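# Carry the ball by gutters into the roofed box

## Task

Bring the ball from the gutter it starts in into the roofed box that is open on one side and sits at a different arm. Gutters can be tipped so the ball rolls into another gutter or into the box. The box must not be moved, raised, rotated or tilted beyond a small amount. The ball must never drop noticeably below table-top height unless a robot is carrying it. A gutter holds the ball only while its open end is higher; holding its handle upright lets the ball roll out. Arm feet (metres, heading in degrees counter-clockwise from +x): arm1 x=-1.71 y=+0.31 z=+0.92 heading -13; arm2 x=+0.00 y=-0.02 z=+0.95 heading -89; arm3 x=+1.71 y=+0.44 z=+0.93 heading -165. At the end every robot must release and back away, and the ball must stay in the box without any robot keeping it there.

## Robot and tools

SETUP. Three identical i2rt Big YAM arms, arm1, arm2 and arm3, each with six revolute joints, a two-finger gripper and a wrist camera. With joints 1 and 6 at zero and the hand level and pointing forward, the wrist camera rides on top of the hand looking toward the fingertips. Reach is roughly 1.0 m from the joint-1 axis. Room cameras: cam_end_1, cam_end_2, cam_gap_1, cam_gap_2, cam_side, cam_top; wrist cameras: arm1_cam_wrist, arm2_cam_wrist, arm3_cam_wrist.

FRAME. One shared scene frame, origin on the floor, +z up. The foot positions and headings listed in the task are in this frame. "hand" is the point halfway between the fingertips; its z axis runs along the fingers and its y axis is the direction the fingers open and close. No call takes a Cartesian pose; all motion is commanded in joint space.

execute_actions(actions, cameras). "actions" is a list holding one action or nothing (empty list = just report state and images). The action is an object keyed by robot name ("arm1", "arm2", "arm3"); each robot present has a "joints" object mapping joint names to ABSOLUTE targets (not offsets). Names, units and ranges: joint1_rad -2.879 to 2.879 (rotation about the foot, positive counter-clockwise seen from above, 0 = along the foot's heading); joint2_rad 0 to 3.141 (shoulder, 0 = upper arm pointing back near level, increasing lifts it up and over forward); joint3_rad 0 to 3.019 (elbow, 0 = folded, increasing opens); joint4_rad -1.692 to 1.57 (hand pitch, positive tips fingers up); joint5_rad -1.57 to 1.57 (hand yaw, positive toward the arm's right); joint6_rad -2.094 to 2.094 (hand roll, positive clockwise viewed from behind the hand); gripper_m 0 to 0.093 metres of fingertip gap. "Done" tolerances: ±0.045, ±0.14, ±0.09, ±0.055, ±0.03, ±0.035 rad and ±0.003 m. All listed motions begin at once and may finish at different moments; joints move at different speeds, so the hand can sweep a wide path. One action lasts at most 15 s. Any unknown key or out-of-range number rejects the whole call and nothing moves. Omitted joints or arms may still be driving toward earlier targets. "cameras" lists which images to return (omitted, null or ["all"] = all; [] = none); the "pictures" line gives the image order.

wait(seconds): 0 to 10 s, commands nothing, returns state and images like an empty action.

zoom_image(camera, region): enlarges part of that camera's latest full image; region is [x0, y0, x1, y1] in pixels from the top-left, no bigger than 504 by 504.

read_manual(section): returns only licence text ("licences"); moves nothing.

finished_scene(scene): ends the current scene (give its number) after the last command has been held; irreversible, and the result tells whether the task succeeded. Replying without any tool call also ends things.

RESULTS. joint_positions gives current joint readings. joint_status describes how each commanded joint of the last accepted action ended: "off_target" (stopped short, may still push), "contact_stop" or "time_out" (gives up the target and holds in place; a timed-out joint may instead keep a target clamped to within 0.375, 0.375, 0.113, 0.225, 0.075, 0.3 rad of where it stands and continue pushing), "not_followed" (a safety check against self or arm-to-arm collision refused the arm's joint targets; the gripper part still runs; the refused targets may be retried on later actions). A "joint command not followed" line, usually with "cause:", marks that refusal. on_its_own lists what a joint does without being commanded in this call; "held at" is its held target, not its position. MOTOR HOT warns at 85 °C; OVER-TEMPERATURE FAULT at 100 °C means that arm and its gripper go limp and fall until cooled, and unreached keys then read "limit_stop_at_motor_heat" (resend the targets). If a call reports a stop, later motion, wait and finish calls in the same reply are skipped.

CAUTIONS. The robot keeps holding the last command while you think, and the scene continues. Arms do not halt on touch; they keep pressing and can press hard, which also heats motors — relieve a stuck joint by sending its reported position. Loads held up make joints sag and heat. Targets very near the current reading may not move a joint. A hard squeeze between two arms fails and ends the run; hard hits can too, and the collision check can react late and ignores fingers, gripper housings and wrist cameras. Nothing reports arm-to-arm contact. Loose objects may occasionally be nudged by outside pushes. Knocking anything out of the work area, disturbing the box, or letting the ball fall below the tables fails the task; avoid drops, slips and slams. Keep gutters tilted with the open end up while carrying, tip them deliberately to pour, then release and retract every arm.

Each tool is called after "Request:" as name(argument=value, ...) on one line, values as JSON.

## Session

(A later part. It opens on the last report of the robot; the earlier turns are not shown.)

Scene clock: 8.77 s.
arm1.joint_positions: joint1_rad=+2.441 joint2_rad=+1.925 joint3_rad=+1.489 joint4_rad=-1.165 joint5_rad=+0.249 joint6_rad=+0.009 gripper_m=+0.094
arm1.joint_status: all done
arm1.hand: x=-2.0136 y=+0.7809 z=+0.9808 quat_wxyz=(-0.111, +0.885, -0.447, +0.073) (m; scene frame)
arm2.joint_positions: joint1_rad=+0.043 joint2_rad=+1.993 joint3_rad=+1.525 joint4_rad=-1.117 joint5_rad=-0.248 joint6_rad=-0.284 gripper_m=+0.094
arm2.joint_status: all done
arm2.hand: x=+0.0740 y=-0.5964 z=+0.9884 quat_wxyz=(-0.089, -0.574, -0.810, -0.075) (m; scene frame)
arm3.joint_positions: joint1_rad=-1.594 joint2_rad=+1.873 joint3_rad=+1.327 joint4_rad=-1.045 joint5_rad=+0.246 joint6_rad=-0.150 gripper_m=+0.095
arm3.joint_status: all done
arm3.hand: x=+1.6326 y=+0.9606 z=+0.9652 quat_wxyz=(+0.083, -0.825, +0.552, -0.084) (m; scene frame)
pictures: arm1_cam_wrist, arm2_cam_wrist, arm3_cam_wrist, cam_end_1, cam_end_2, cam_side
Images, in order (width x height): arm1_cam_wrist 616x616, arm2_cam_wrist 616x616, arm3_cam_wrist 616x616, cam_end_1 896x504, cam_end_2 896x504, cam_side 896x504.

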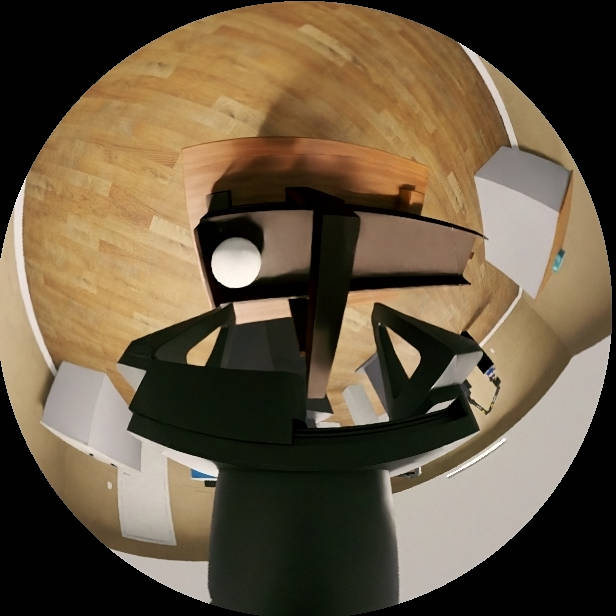

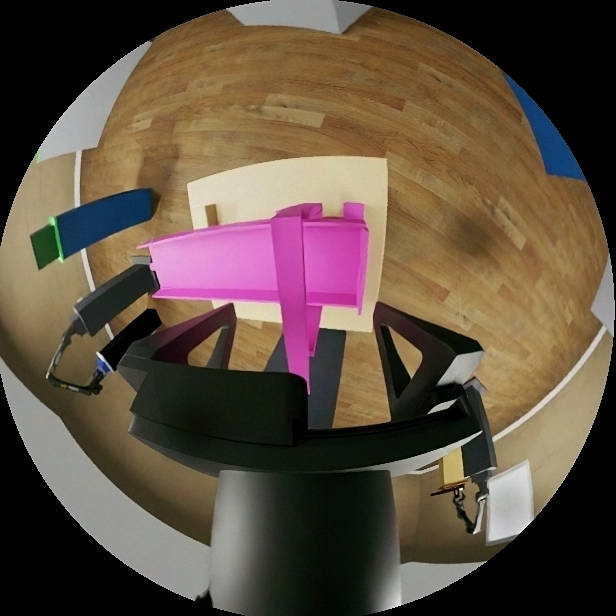

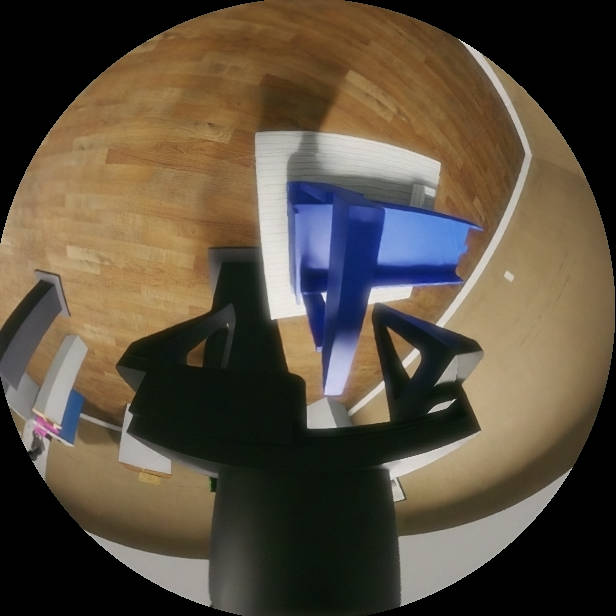

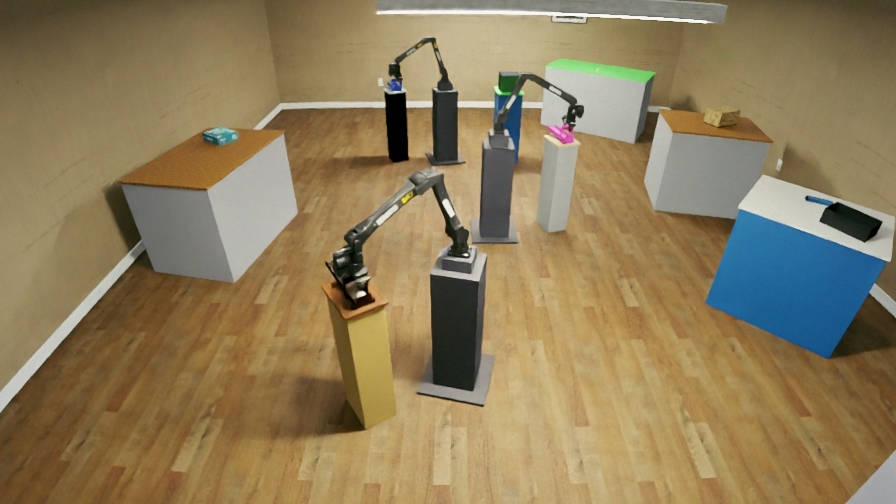

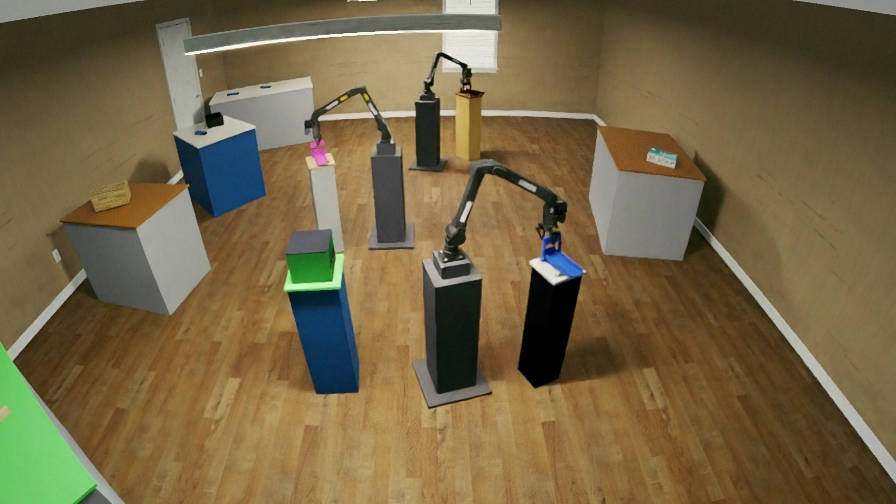

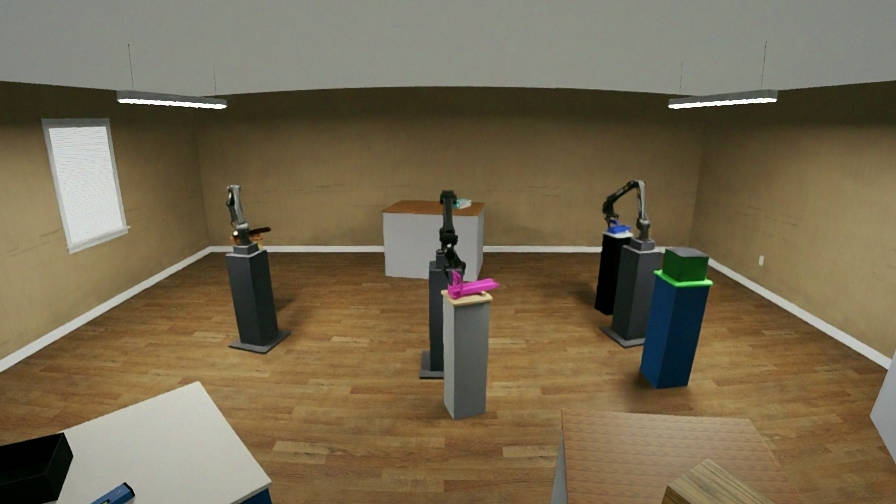

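Request:
execute_actions(actions=[{"arm1":{"joints":{"joint2_rad":1.98,"joint4_rad":-1.08,"joint5_rad":0.34,"joint6_rad":0.06}},"arm2":{"joints":{"joint2_rad":2.04,"joint4_rad":-1.05,"joint5_rad":-0.31}},"arm3":{"joints":{"joint2_rad":1.93,"joint4_rad":-0.97,"joint5_rad":0.4,"joint6_rad":-0.1}}}], cameras=["arm1_cam_wrist","arm2_cam_wrist","arm3_cam_wrist"])

Request:
execute_actions(actions=[{"arm1":{"joints":{"gripper_m":0}},"arm2":{"joints":{"gripper_m":0}},"arm3":{"joints":{"gripper_m":0}}}], cameras=["arm1_cam_wrist","arm2_cam_wrist","arm3_cam_wrist"])

Scene clock: 9.77 s.
arm1.joint_positions: joint1_rad=+2.441 joint2_rad=+1.958 joint3_rad=+1.489 joint4_rad=-1.095 joint5_rad=+0.338 joint6_rad=+0.052 gripper_m=+0.094
arm1.joint_status: all done
arm1.hand: x=-2.0101 y=+0.8011 z=+0.9673 quat_wxyz=(-0.161, +0.868, -0.465, +0.072) (m; scene frame)
arm2.joint_positions: joint1_rad=+0.043 joint2_rad=+2.034 joint3_rad=+1.525 joint4_rad=-1.068 joint5_rad=-0.308 joint6_rad=-0.284 gripper_m=+0.094
arm2.joint_status: all done
arm2.hand: x=+0.0840 y=-0.6036 z=+0.9684 quat_wxyz=(-0.115, -0.571, -0.808, -0.090) (m; scene frame)
arm3.joint_positions: joint1_rad=-1.594 joint2_rad=+1.930 joint3_rad=+1.327 joint4_rad=-0.984 joint5_rad=+0.395 joint6_rad=-0.111 gripper_m=+0.095
arm3.joint_status: all done
arm3.hand: x=+1.6541 y=+0.9747 z=+0.9443 quat_wxyz=(+0.142, -0.805, +0.562, -0.130) (m; scene frame)
pictures: arm1_cam_wrist, arm2_cam_wrist, arm3_cam_wrist
Images, in order (width x height): arm1_cam_wrist 616x616, arm2_cam_wrist 616x616, arm3_cam_wrist 616x616.

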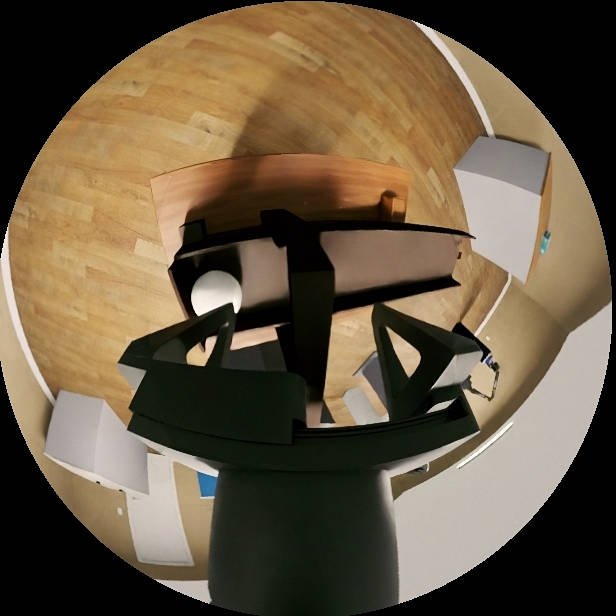

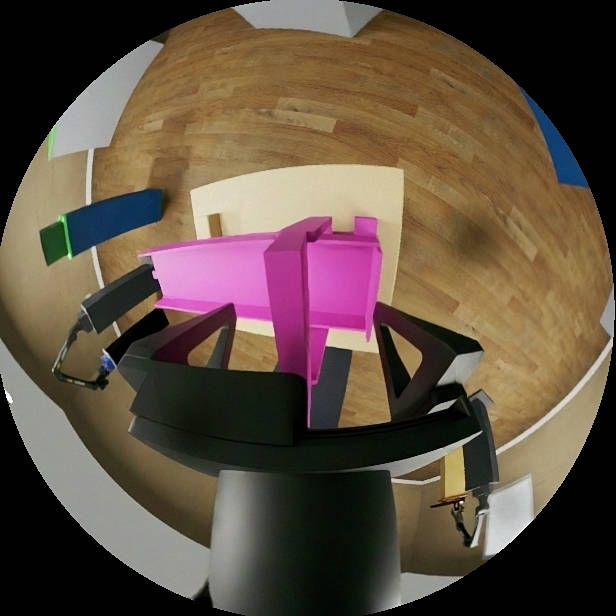

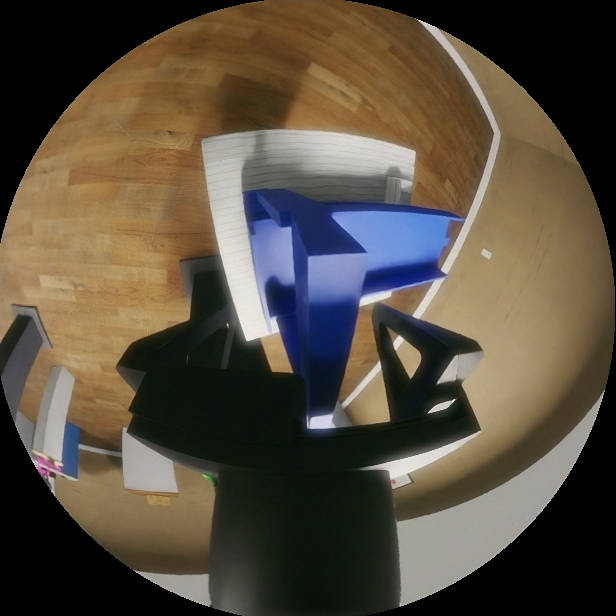

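Scene clock: 10.57 s.
arm1.joint_positions: joint1_rad=+2.443 joint2_rad=+1.949 joint3_rad=+1.489 joint4_rad=-1.094 joint5_rad=+0.336 joint6_rad=+0.049 gripper_m=+0.011
arm1.joint_status: gripper_m off_target (ended at +0.011, target +0.000)
arm1.hand: x=-2.0121 y=+0.8009 z=+0.9719 quat_wxyz=(-0.162, +0.869, -0.463, +0.068) (m; scene frame)
arm2.joint_positions: joint1_rad=+0.045 joint2_rad=+2.033 joint3_rad=+1.525 joint4_rad=-1.065 joint5_rad=-0.306 joint6_rad=-0.289 gripper_m=+0.011
arm2.joint_status: gripper_m off_target (ended at +0.011, target +0.000)
arm2.hand: x=+0.0846 y=-0.6043 z=+0.9685 quat_wxyz=(-0.115, -0.569, -0.810, -0.088) (m; scene frame)
arm3.joint_positions: joint1_rad=-1.595 joint2_rad=+1.930 joint3_rad=+1.327 joint4_rad=-0.982 joint5_rad=+0.395 joint6_rad=-0.108 gripper_m=+0.010
arm3.joint_status: gripper_m off_target (ended at +0.010, target +0.000)
arm3.hand: x=+1.6540 y=+0.9752 z=+0.9442 quat_wxyz=(+0.142, -0.804, +0.563, -0.129) (m; scene frame)
pictures: arm1_cam_wrist, arm2_cam_wrist, arm3_cam_wrist
Images, in order (width x height): arm1_cam_wrist 616x616, arm2_cam_wrist 616x616, arm3_cam_wrist 616x616.

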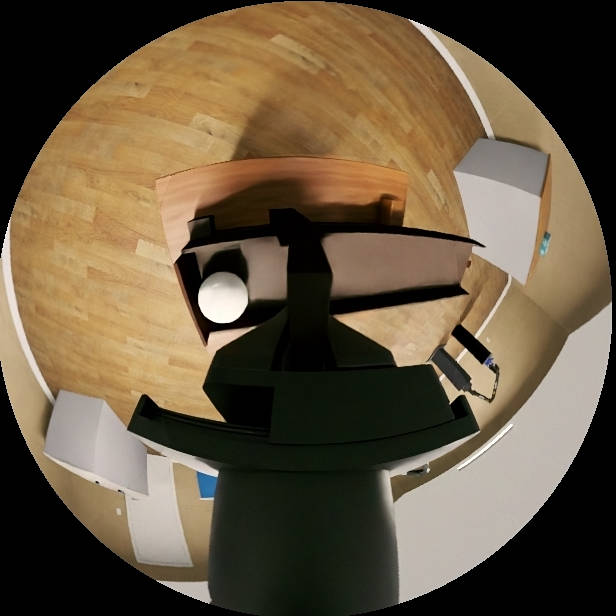

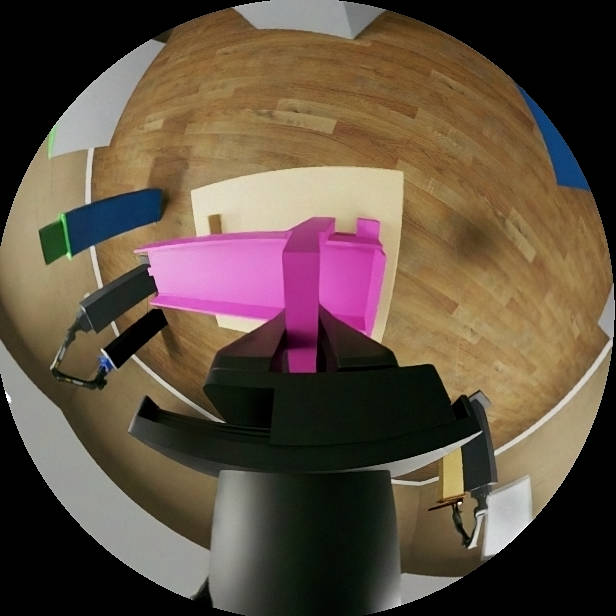

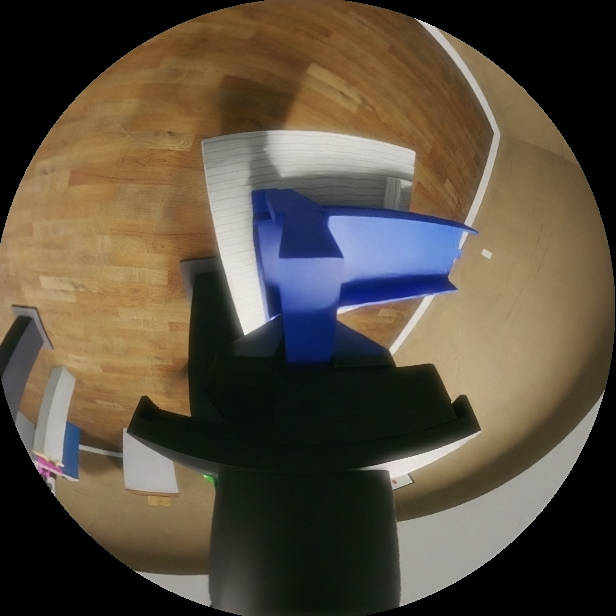

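Request:
execute_actions(actions=[{"arm1":{"joints":{"joint2_rad":1.7,"joint4_rad":-1.3,"joint5_rad":0.5}},"arm2":{"joints":{"joint2_rad":1.78,"joint4_rad":-1.3,"joint5_rad":-0.5}},"arm3":{"joints":{"joint2_rad":1.68,"joint4_rad":-1.2,"joint5_rad":0.5}}}], cameras=["arm1_cam_wrist","cam_side","cam_end_1"])

Request:
execute_actions(actions=[{"arm1":{"joints":{"joint4_rad":-0.9,"joint6_rad":-0.75}},"arm2":{"joints":{"joint4_rad":-0.85,"joint5_rad":0,"joint6_rad":1.57}},"arm3":{"joints":{"joint4_rad":-0.75,"joint5_rad":0,"joint6_rad":-1.57}}}], cameras=["arm1_cam_wrist"])

Request:
execute_actions(actions=[{"arm1":{"joints":{"joint5_rad":0,"joint6_rad":-1.57}}}], cameras=["arm1_cam_wrist","cam_side","cam_end_1","cam_top"])

Scene clock: 12.20 s.
arm1.joint_positions: joint1_rad=+2.444 joint2_rad=+1.701 joint3_rad=+1.473 joint4_rad=-1.287 joint5_rad=+0.495 joint6_rad=+0.054 gripper_m=+0.011
arm1.joint_status: all done
arm1.hand: x=-1.9654 y=+0.7760 z=+1.1066 quat_wxyz=(-0.240, +0.850, -0.461, +0.083) (m; scene frame)
arm2.joint_positions: joint1_rad=+0.045 joint2_rad=+1.782 joint3_rad=+1.514 joint4_rad=-1.285 joint5_rad=-0.494 joint6_rad=-0.289 gripper_m=+0.011
arm2.joint_status: all done
arm2.hand: x=+0.1139 y=-0.5568 z=+1.1125 quat_wxyz=(-0.193, -0.556, -0.796, -0.138) (m; scene frame)
arm3.joint_positions: joint1_rad=-1.595 joint2_rad=+1.686 joint3_rad=+1.319 joint4_rad=-1.189 joint5_rad=+0.493 joint6_rad=-0.108 gripper_m=+0.010
arm3.joint_status: all done
arm3.hand: x=+1.6790 y=+0.9419 z=+1.0683 quat_wxyz=(+0.188, -0.793, +0.560, -0.150) (m; scene frame)
pictures: arm1_cam_wrist, cam_end_1, cam_side
Images, in order (width x height): arm1_cam_wrist 616x616, cam_end_1 896x504, cam_side 896x504.

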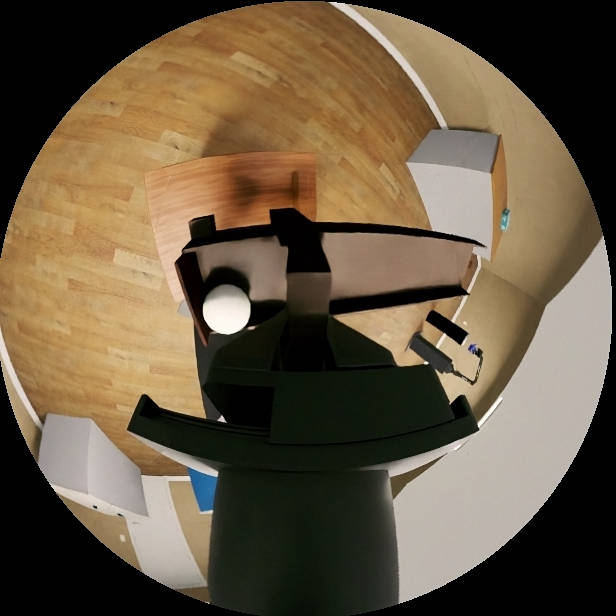

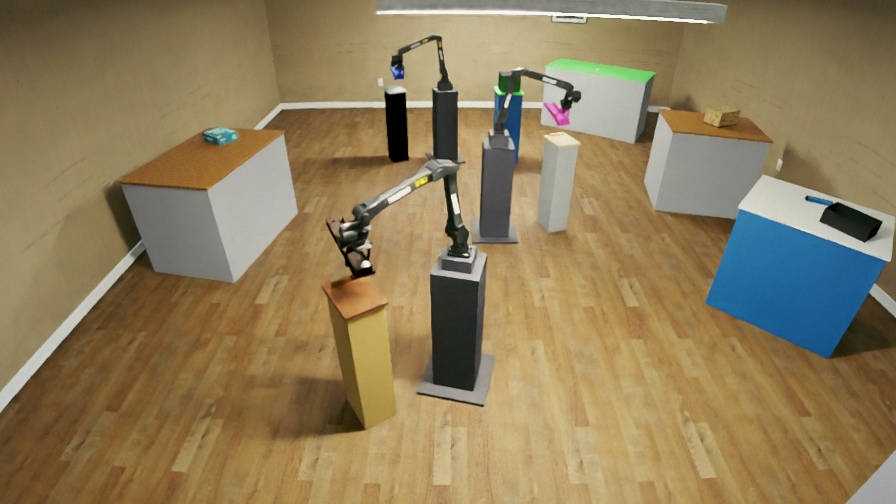

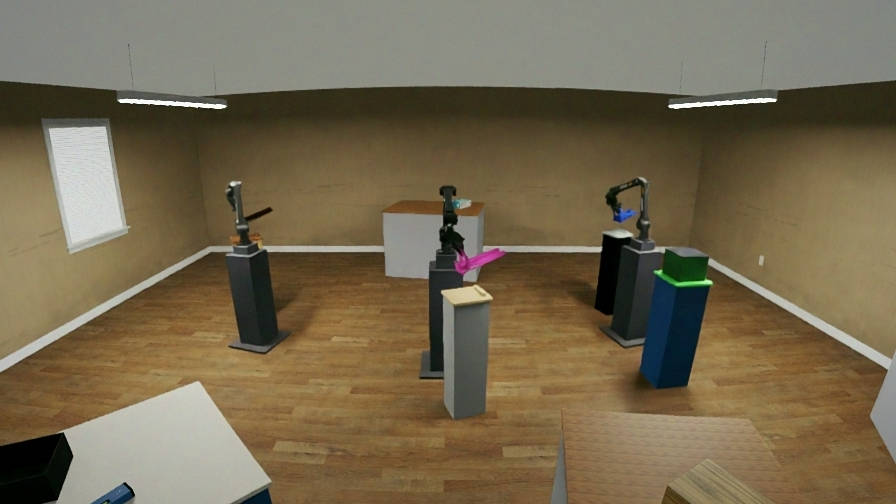

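Scene clock: 14.50 s.
arm1.joint_positions: joint1_rad=+2.444 joint2_rad=+1.701 joint3_rad=+1.473 joint4_rad=-0.925 joint5_rad=+0.495 joint6_rad=-0.741 gripper_m=+0.011
arm1.joint_status: all done
arm1.hand: x=-2.0131 y=+0.8390 z=+1.1254 quat_wxyz=(-0.315, +0.938, -0.137, +0.048) (m; scene frame)
arm2.joint_positions: joint1_rad=+0.045 joint2_rad=+1.782 joint3_rad=+1.514 joint4_rad=-0.880 joint5_rad=+0.000 joint6_rad=+1.553 gripper_m=+0.011
arm2.joint_status: all done
arm2.hand: x=+0.0380 y=-0.6583 z=+1.1154 quat_wxyz=(-0.213, -0.976, -0.038, +0.003) (m; scene frame)
arm3.joint_positions: joint1_rad=-1.595 joint2_rad=+1.686 joint3_rad=+1.319 joint4_rad=-0.777 joint5_rad=+0.004 joint6_rad=-1.561 gripper_m=+0.010
arm3.joint_status: all done
arm3.hand: x=+1.5772 y=+1.0184 z=+1.0712 quat_wxyz=(+0.214, -0.970, -0.111, +0.029) (m; scene frame)
pictures: arm1_cam_wrist
Images, in order (width x height): arm1_cam_wrist 616x616.

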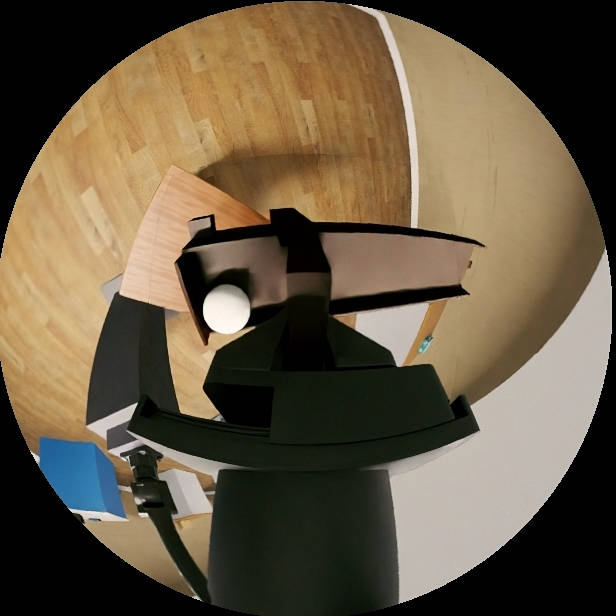

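Scene clock: 16.27 s.
arm1.joint_positions: joint1_rad=+2.444 joint2_rad=+1.701 joint3_rad=+1.473 joint4_rad=-0.924 joint5_rad=+0.001 joint6_rad=-1.561 gripper_m=+0.011
arm1.joint_status: all done
arm1.hand: x=-2.0831 y=+0.7972 z=+1.1054 quat_wxyz=(-0.199, +0.929, +0.306, -0.058) (m; scene frame)
arm2.joint_positions: joint1_rad=+0.045 joint2_rad=+1.782 joint3_rad=+1.514 joint4_rad=-0.880 joint5_rad=+0.000 joint6_rad=+1.553 gripper_m=+0.011
arm2.joint_status: not commanded
arm2.hand: x=+0.0380 y=-0.6583 z=+1.1154 quat_wxyz=(-0.213, -0.976, -0.038, +0.003) (m; scene frame)
arm3.joint_positions: joint1_rad=-1.595 joint2_rad=+1.686 joint3_rad=+1.319 joint4_rad=-0.777 joint5_rad=+0.004 joint6_rad=-1.561 gripper_m=+0.010
arm3.joint_status: not commanded
arm3.hand: x=+1.5772 y=+1.0184 z=+1.0712 quat_wxyz=(+0.214, -0.970, -0.111, +0.029) (m; scene frame)
pictures: arm1_cam_wrist, cam_end_1, cam_side, cam_top
Images, in order (width x height): arm1_cam_wrist 616x616, cam_end_1 896x504, cam_side 896x504, cam_top 896x504.

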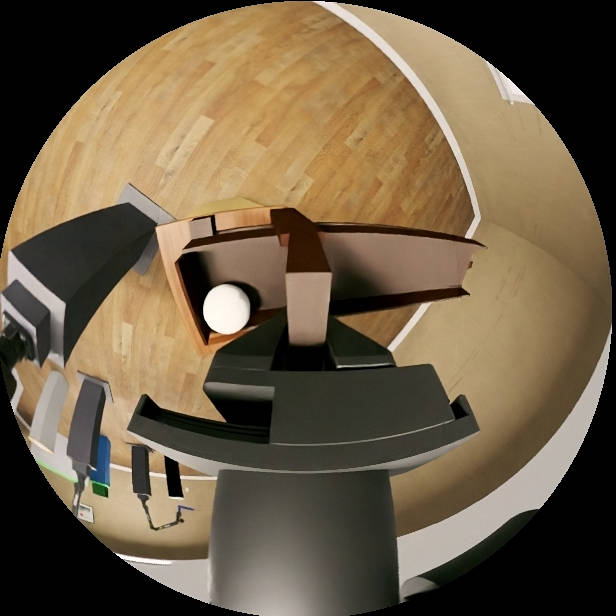

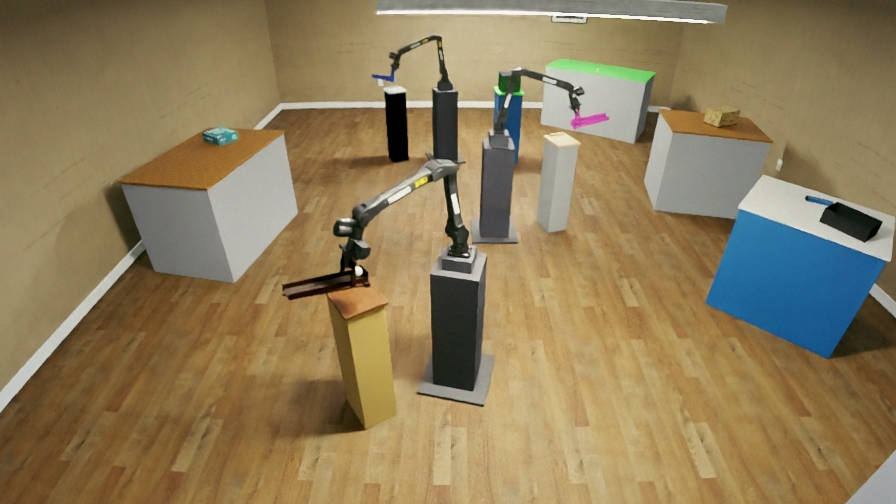

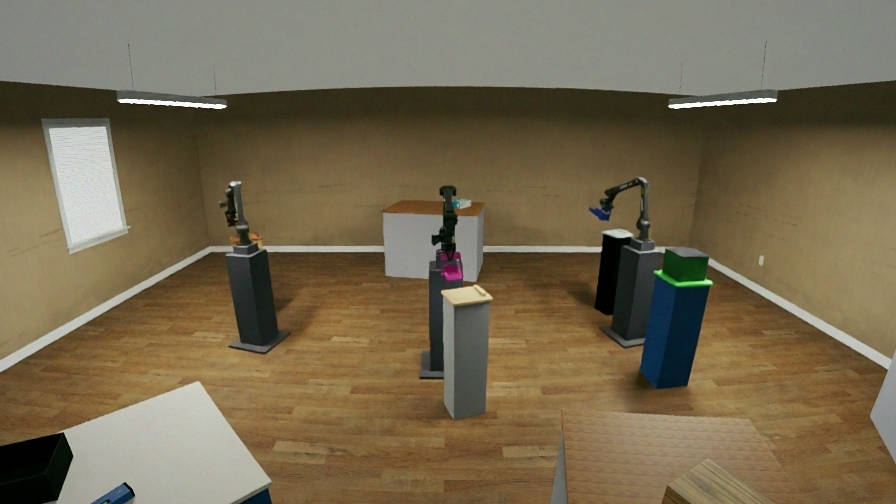

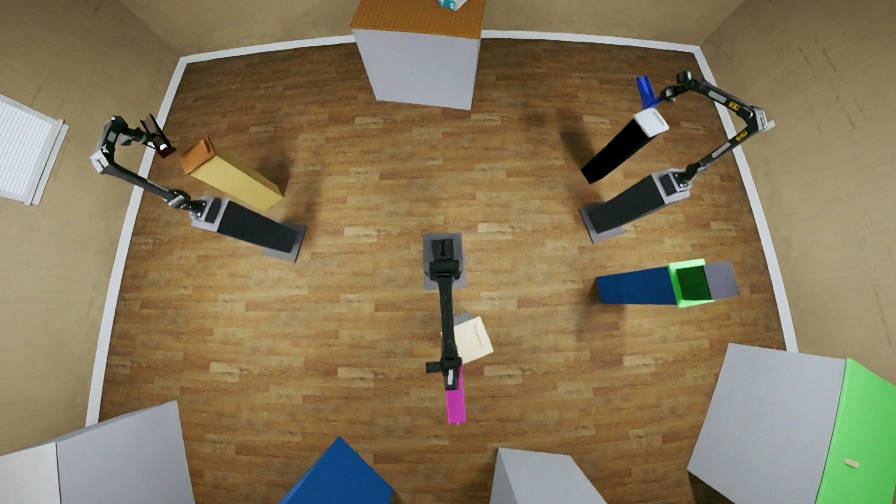

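Request:
execute_actions(actions=[{"arm1":{"joints":{"joint4_rad":-0.6}},"arm2":{"joints":{"joint1_rad":-1.78}},"arm3":{"joints":{"joint1_rad":0}}}], cameras=[])

Request:
execute_actions(actions=[{"arm1":{"joints":{"joint1_rad":0.04}},"arm2":{"joints":{"joint3_rad":1.4,"joint4_rad":-0.77}}}], cameras=["cam_side","cam_gap_1"])

Scene clock: 18.53 s.
arm1.joint_positions: joint1_rad=+2.444 joint2_rad=+1.701 joint3_rad=+1.473 joint4_rad=-0.633 joint5_rad=+0.001 joint6_rad=-1.561 gripper_m=+0.011
arm1.joint_status: all done
arm1.hand: x=-2.1198 y=+0.8451 z=+1.1434 quat_wxyz=(-0.331, +0.890, +0.295, -0.104) (m; scene frame)
arm2.joint_positions: joint1_rad=-1.787 joint2_rad=+1.800 joint3_rad=+1.514 joint4_rad=-0.864 joint5_rad=+0.002 joint6_rad=+1.555 gripper_m=+0.011
arm2.joint_status: all done
arm2.hand: x=-0.6251 y=+0.1084 z=+1.1098 quat_wxyz=(-0.138, -0.621, +0.753, +0.165) (m; scene frame)
arm3.joint_positions: joint1_rad=+0.008 joint2_rad=+1.692 joint3_rad=+1.319 joint4_rad=-0.762 joint5_rad=-0.002 joint6_rad=-1.563 gripper_m=+0.010
arm3.joint_status: all done
arm3.hand: x=+1.1436 y=+0.2846 z=+1.0694 quat_wxyz=(+0.135, -0.592, -0.775, +0.174) (m; scene frame)
pictures: none
No camera images: the call's "cameras" was empty. Leave "cameras" out to get every camera's image.

Scene clock: 20.80 s.
arm1.joint_positions: joint1_rad=+0.031 joint2_rad=+1.715 joint3_rad=+1.473 joint4_rad=-0.619 joint5_rad=+0.001 joint6_rad=-1.564 gripper_m=+0.011
arm1.joint_status: all done
arm1.hand: x=-1.0568 y=+0.1738 z=+1.1457 quat_wxyz=(-0.228, +0.588, -0.727, +0.270) (m; scene frame)
arm2.joint_positions: joint1_rad=-1.787 joint2_rad=+1.800 joint3_rad=+1.382 joint4_rad=-0.797 joint5_rad=+0.002 joint6_rad=+1.555 gripper_m=+0.011
arm2.joint_status: all done
arm2.hand: x=-0.5942 y=+0.1014 z=+1.0555 quat_wxyz=(-0.118, -0.626, +0.758, +0.140) (m; scene frame)
arm3.joint_positions: joint1_rad=+0.008 joint2_rad=+1.692 joint3_rad=+1.319 joint4_rad=-0.762 joint5_rad=-0.002 joint6_rad=-1.563 gripper_m=+0.010
arm3.joint_status: not commanded
arm3.hand: x=+1.1436 y=+0.2846 z=+1.0694 quat_wxyz=(+0.135, -0.592, -0.775, +0.174) (m; scene frame)
pictures: cam_gap_1, cam_side
Images, in order (width x height): cam_gap_1 896x504, cam_side 896x504.

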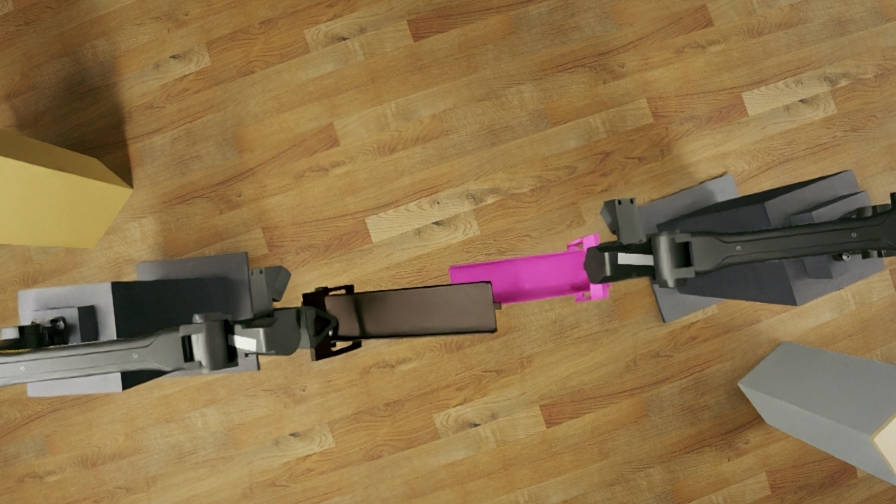

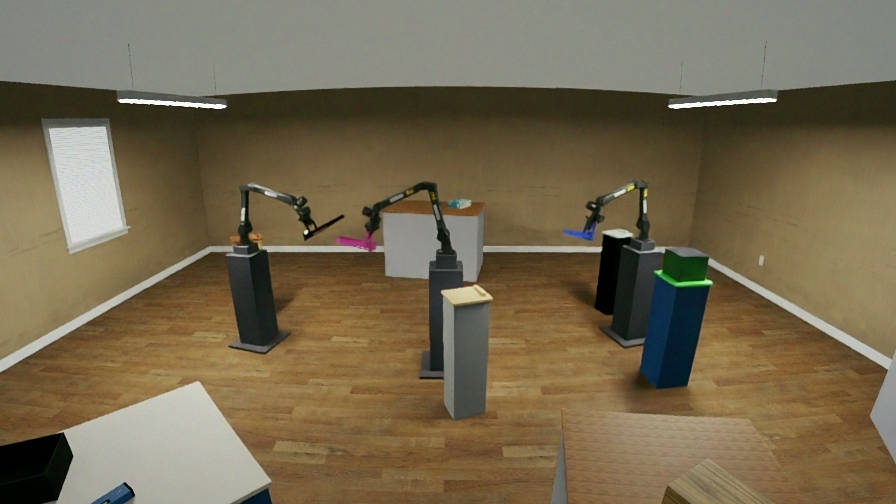

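Request:
execute_actions(actions=[{"arm1":{"joints":{"joint1_rad":0.075,"joint2_rad":1.8,"joint3_rad":1.77,"joint4_rad":-1.1}},"arm2":{"joints":{"joint2_rad":2.07,"joint3_rad":1.66,"joint4_rad":-0.75}}}], cameras=["cam_side","cam_gap_1"])

Request:
zoom_image(camera="cam_side", region=[230, 160, 470, 290])

Scene clock: 22.30 s.
arm1.joint_positions: joint1_rad=+0.071 joint2_rad=+1.815 joint3_rad=+1.704 joint4_rad=-1.091 joint5_rad=+0.001 joint6_rad=-1.564 gripper_m=+0.011
arm1.joint_status: all done
arm1.hand: x=-1.0783 y=+0.2053 z=+1.1384 quat_wxyz=(-0.127, +0.634, -0.750, +0.141) (m; scene frame)
arm2.joint_positions: joint1_rad=-1.787 joint2_rad=+2.108 joint3_rad=+1.596 joint4_rad=-0.767 joint5_rad=+0.002 joint6_rad=+1.555 gripper_m=+0.011
arm2.joint_status: all done
arm2.hand: x=-0.6633 y=+0.1146 z=+0.9567 quat_wxyz=(-0.098, -0.629, +0.762, +0.115) (m; scene frame)
arm3.joint_positions: joint1_rad=+0.008 joint2_rad=+1.692 joint3_rad=+1.319 joint4_rad=-0.762 joint5_rad=-0.002 joint6_rad=-1.563 gripper_m=+0.010
arm3.joint_status: not commanded
arm3.hand: x=+1.1436 y=+0.2846 z=+1.0694 quat_wxyz=(+0.135, -0.592, -0.775, +0.174) (m; scene frame)
pictures: cam_gap_1, cam_side
Images, in order (width x height): cam_gap_1 896x504, cam_side 896x504.

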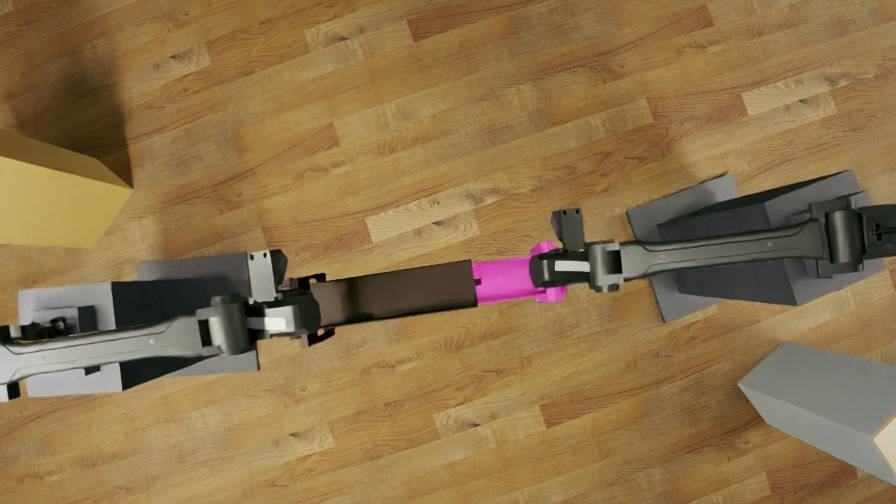

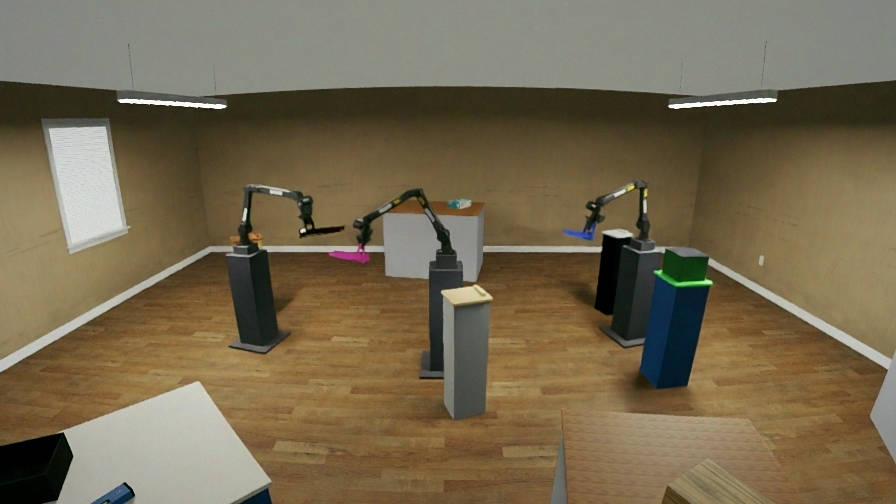

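Region (230, 160, 470, 290) of cam_side's 896x504 image, scaled by 2.100, with more detail than that image has; it fills the top 273 rows of this view, and the rest is white.

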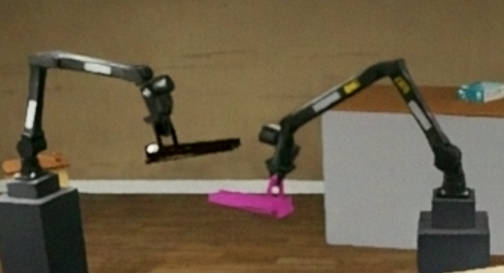

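Request:
execute_actions(actions=[{"arm1":{"joints":{"joint2_rad":1.89}},"arm2":{"joints":{"joint4_rad":-0.62}}}], cameras=["cam_side","cam_gap_1"])

Request:
zoom_image(camera="cam_side", region=[230, 160, 470, 290])

Scene clock: 23.37 s.
arm1.joint_positions: joint1_rad=+0.071 joint2_rad=+1.903 joint3_rad=+1.711 joint4_rad=-1.091 joint5_rad=+0.001 joint6_rad=-1.564 gripper_m=+0.011
arm1.joint_status: all done
arm1.hand: x=-1.0711 y=+0.2047 z=+1.0857 quat_wxyz=(-0.101, +0.639, -0.755, +0.110) (m; scene frame)
arm2.joint_positions: joint1_rad=-1.787 joint2_rad=+2.108 joint3_rad=+1.596 joint4_rad=-0.650 joint5_rad=+0.002 joint6_rad=+1.555 gripper_m=+0.011
arm2.joint_status: all done
arm2.hand: x=-0.6897 y=+0.1202 z=+0.9669 quat_wxyz=(-0.134, -0.622, +0.754, +0.161) (m; scene frame)
arm3.joint_positions: joint1_rad=+0.008 joint2_rad=+1.692 joint3_rad=+1.319 joint4_rad=-0.762 joint5_rad=-0.002 joint6_rad=-1.563 gripper_m=+0.010
arm3.joint_status: not commanded
arm3.hand: x=+1.1436 y=+0.2846 z=+1.0694 quat_wxyz=(+0.135, -0.592, -0.775, +0.174) (m; scene frame)
pictures: cam_gap_1, cam_side
Images, in order (width x height): cam_gap_1 896x504, cam_side 896x504.

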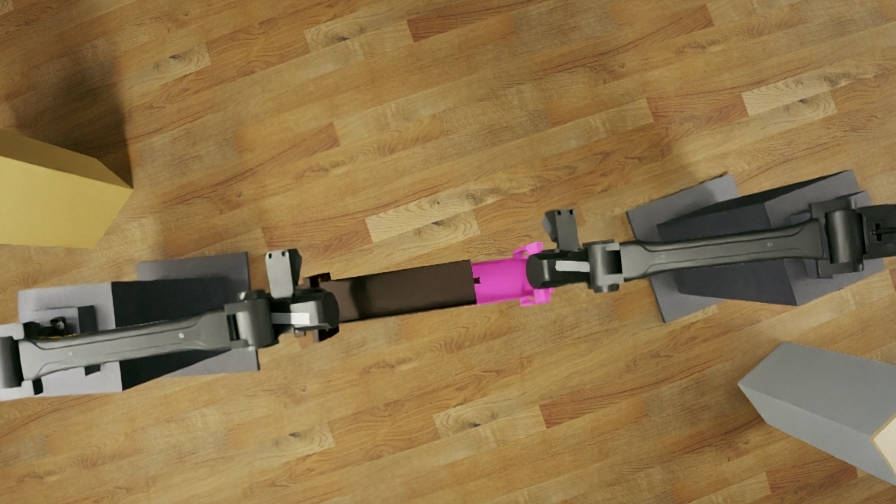

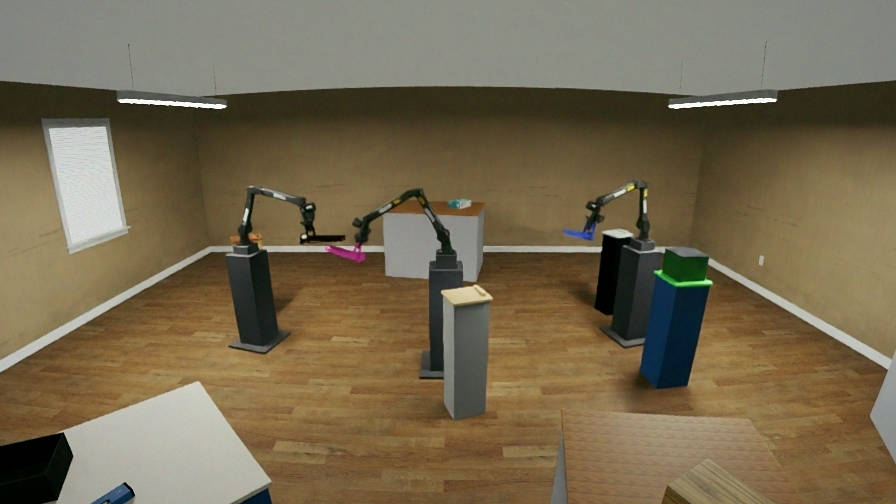

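Region (230, 160, 470, 290) of cam_side's 896x504 image, scaled by 2.100, with more detail than that image has; it fills the top 273 rows of this view, and the rest is white.

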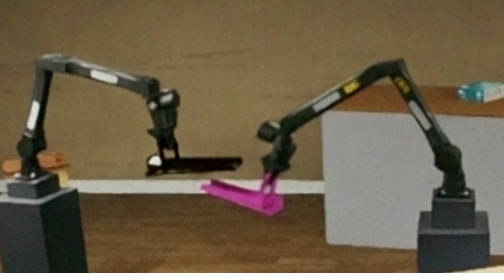

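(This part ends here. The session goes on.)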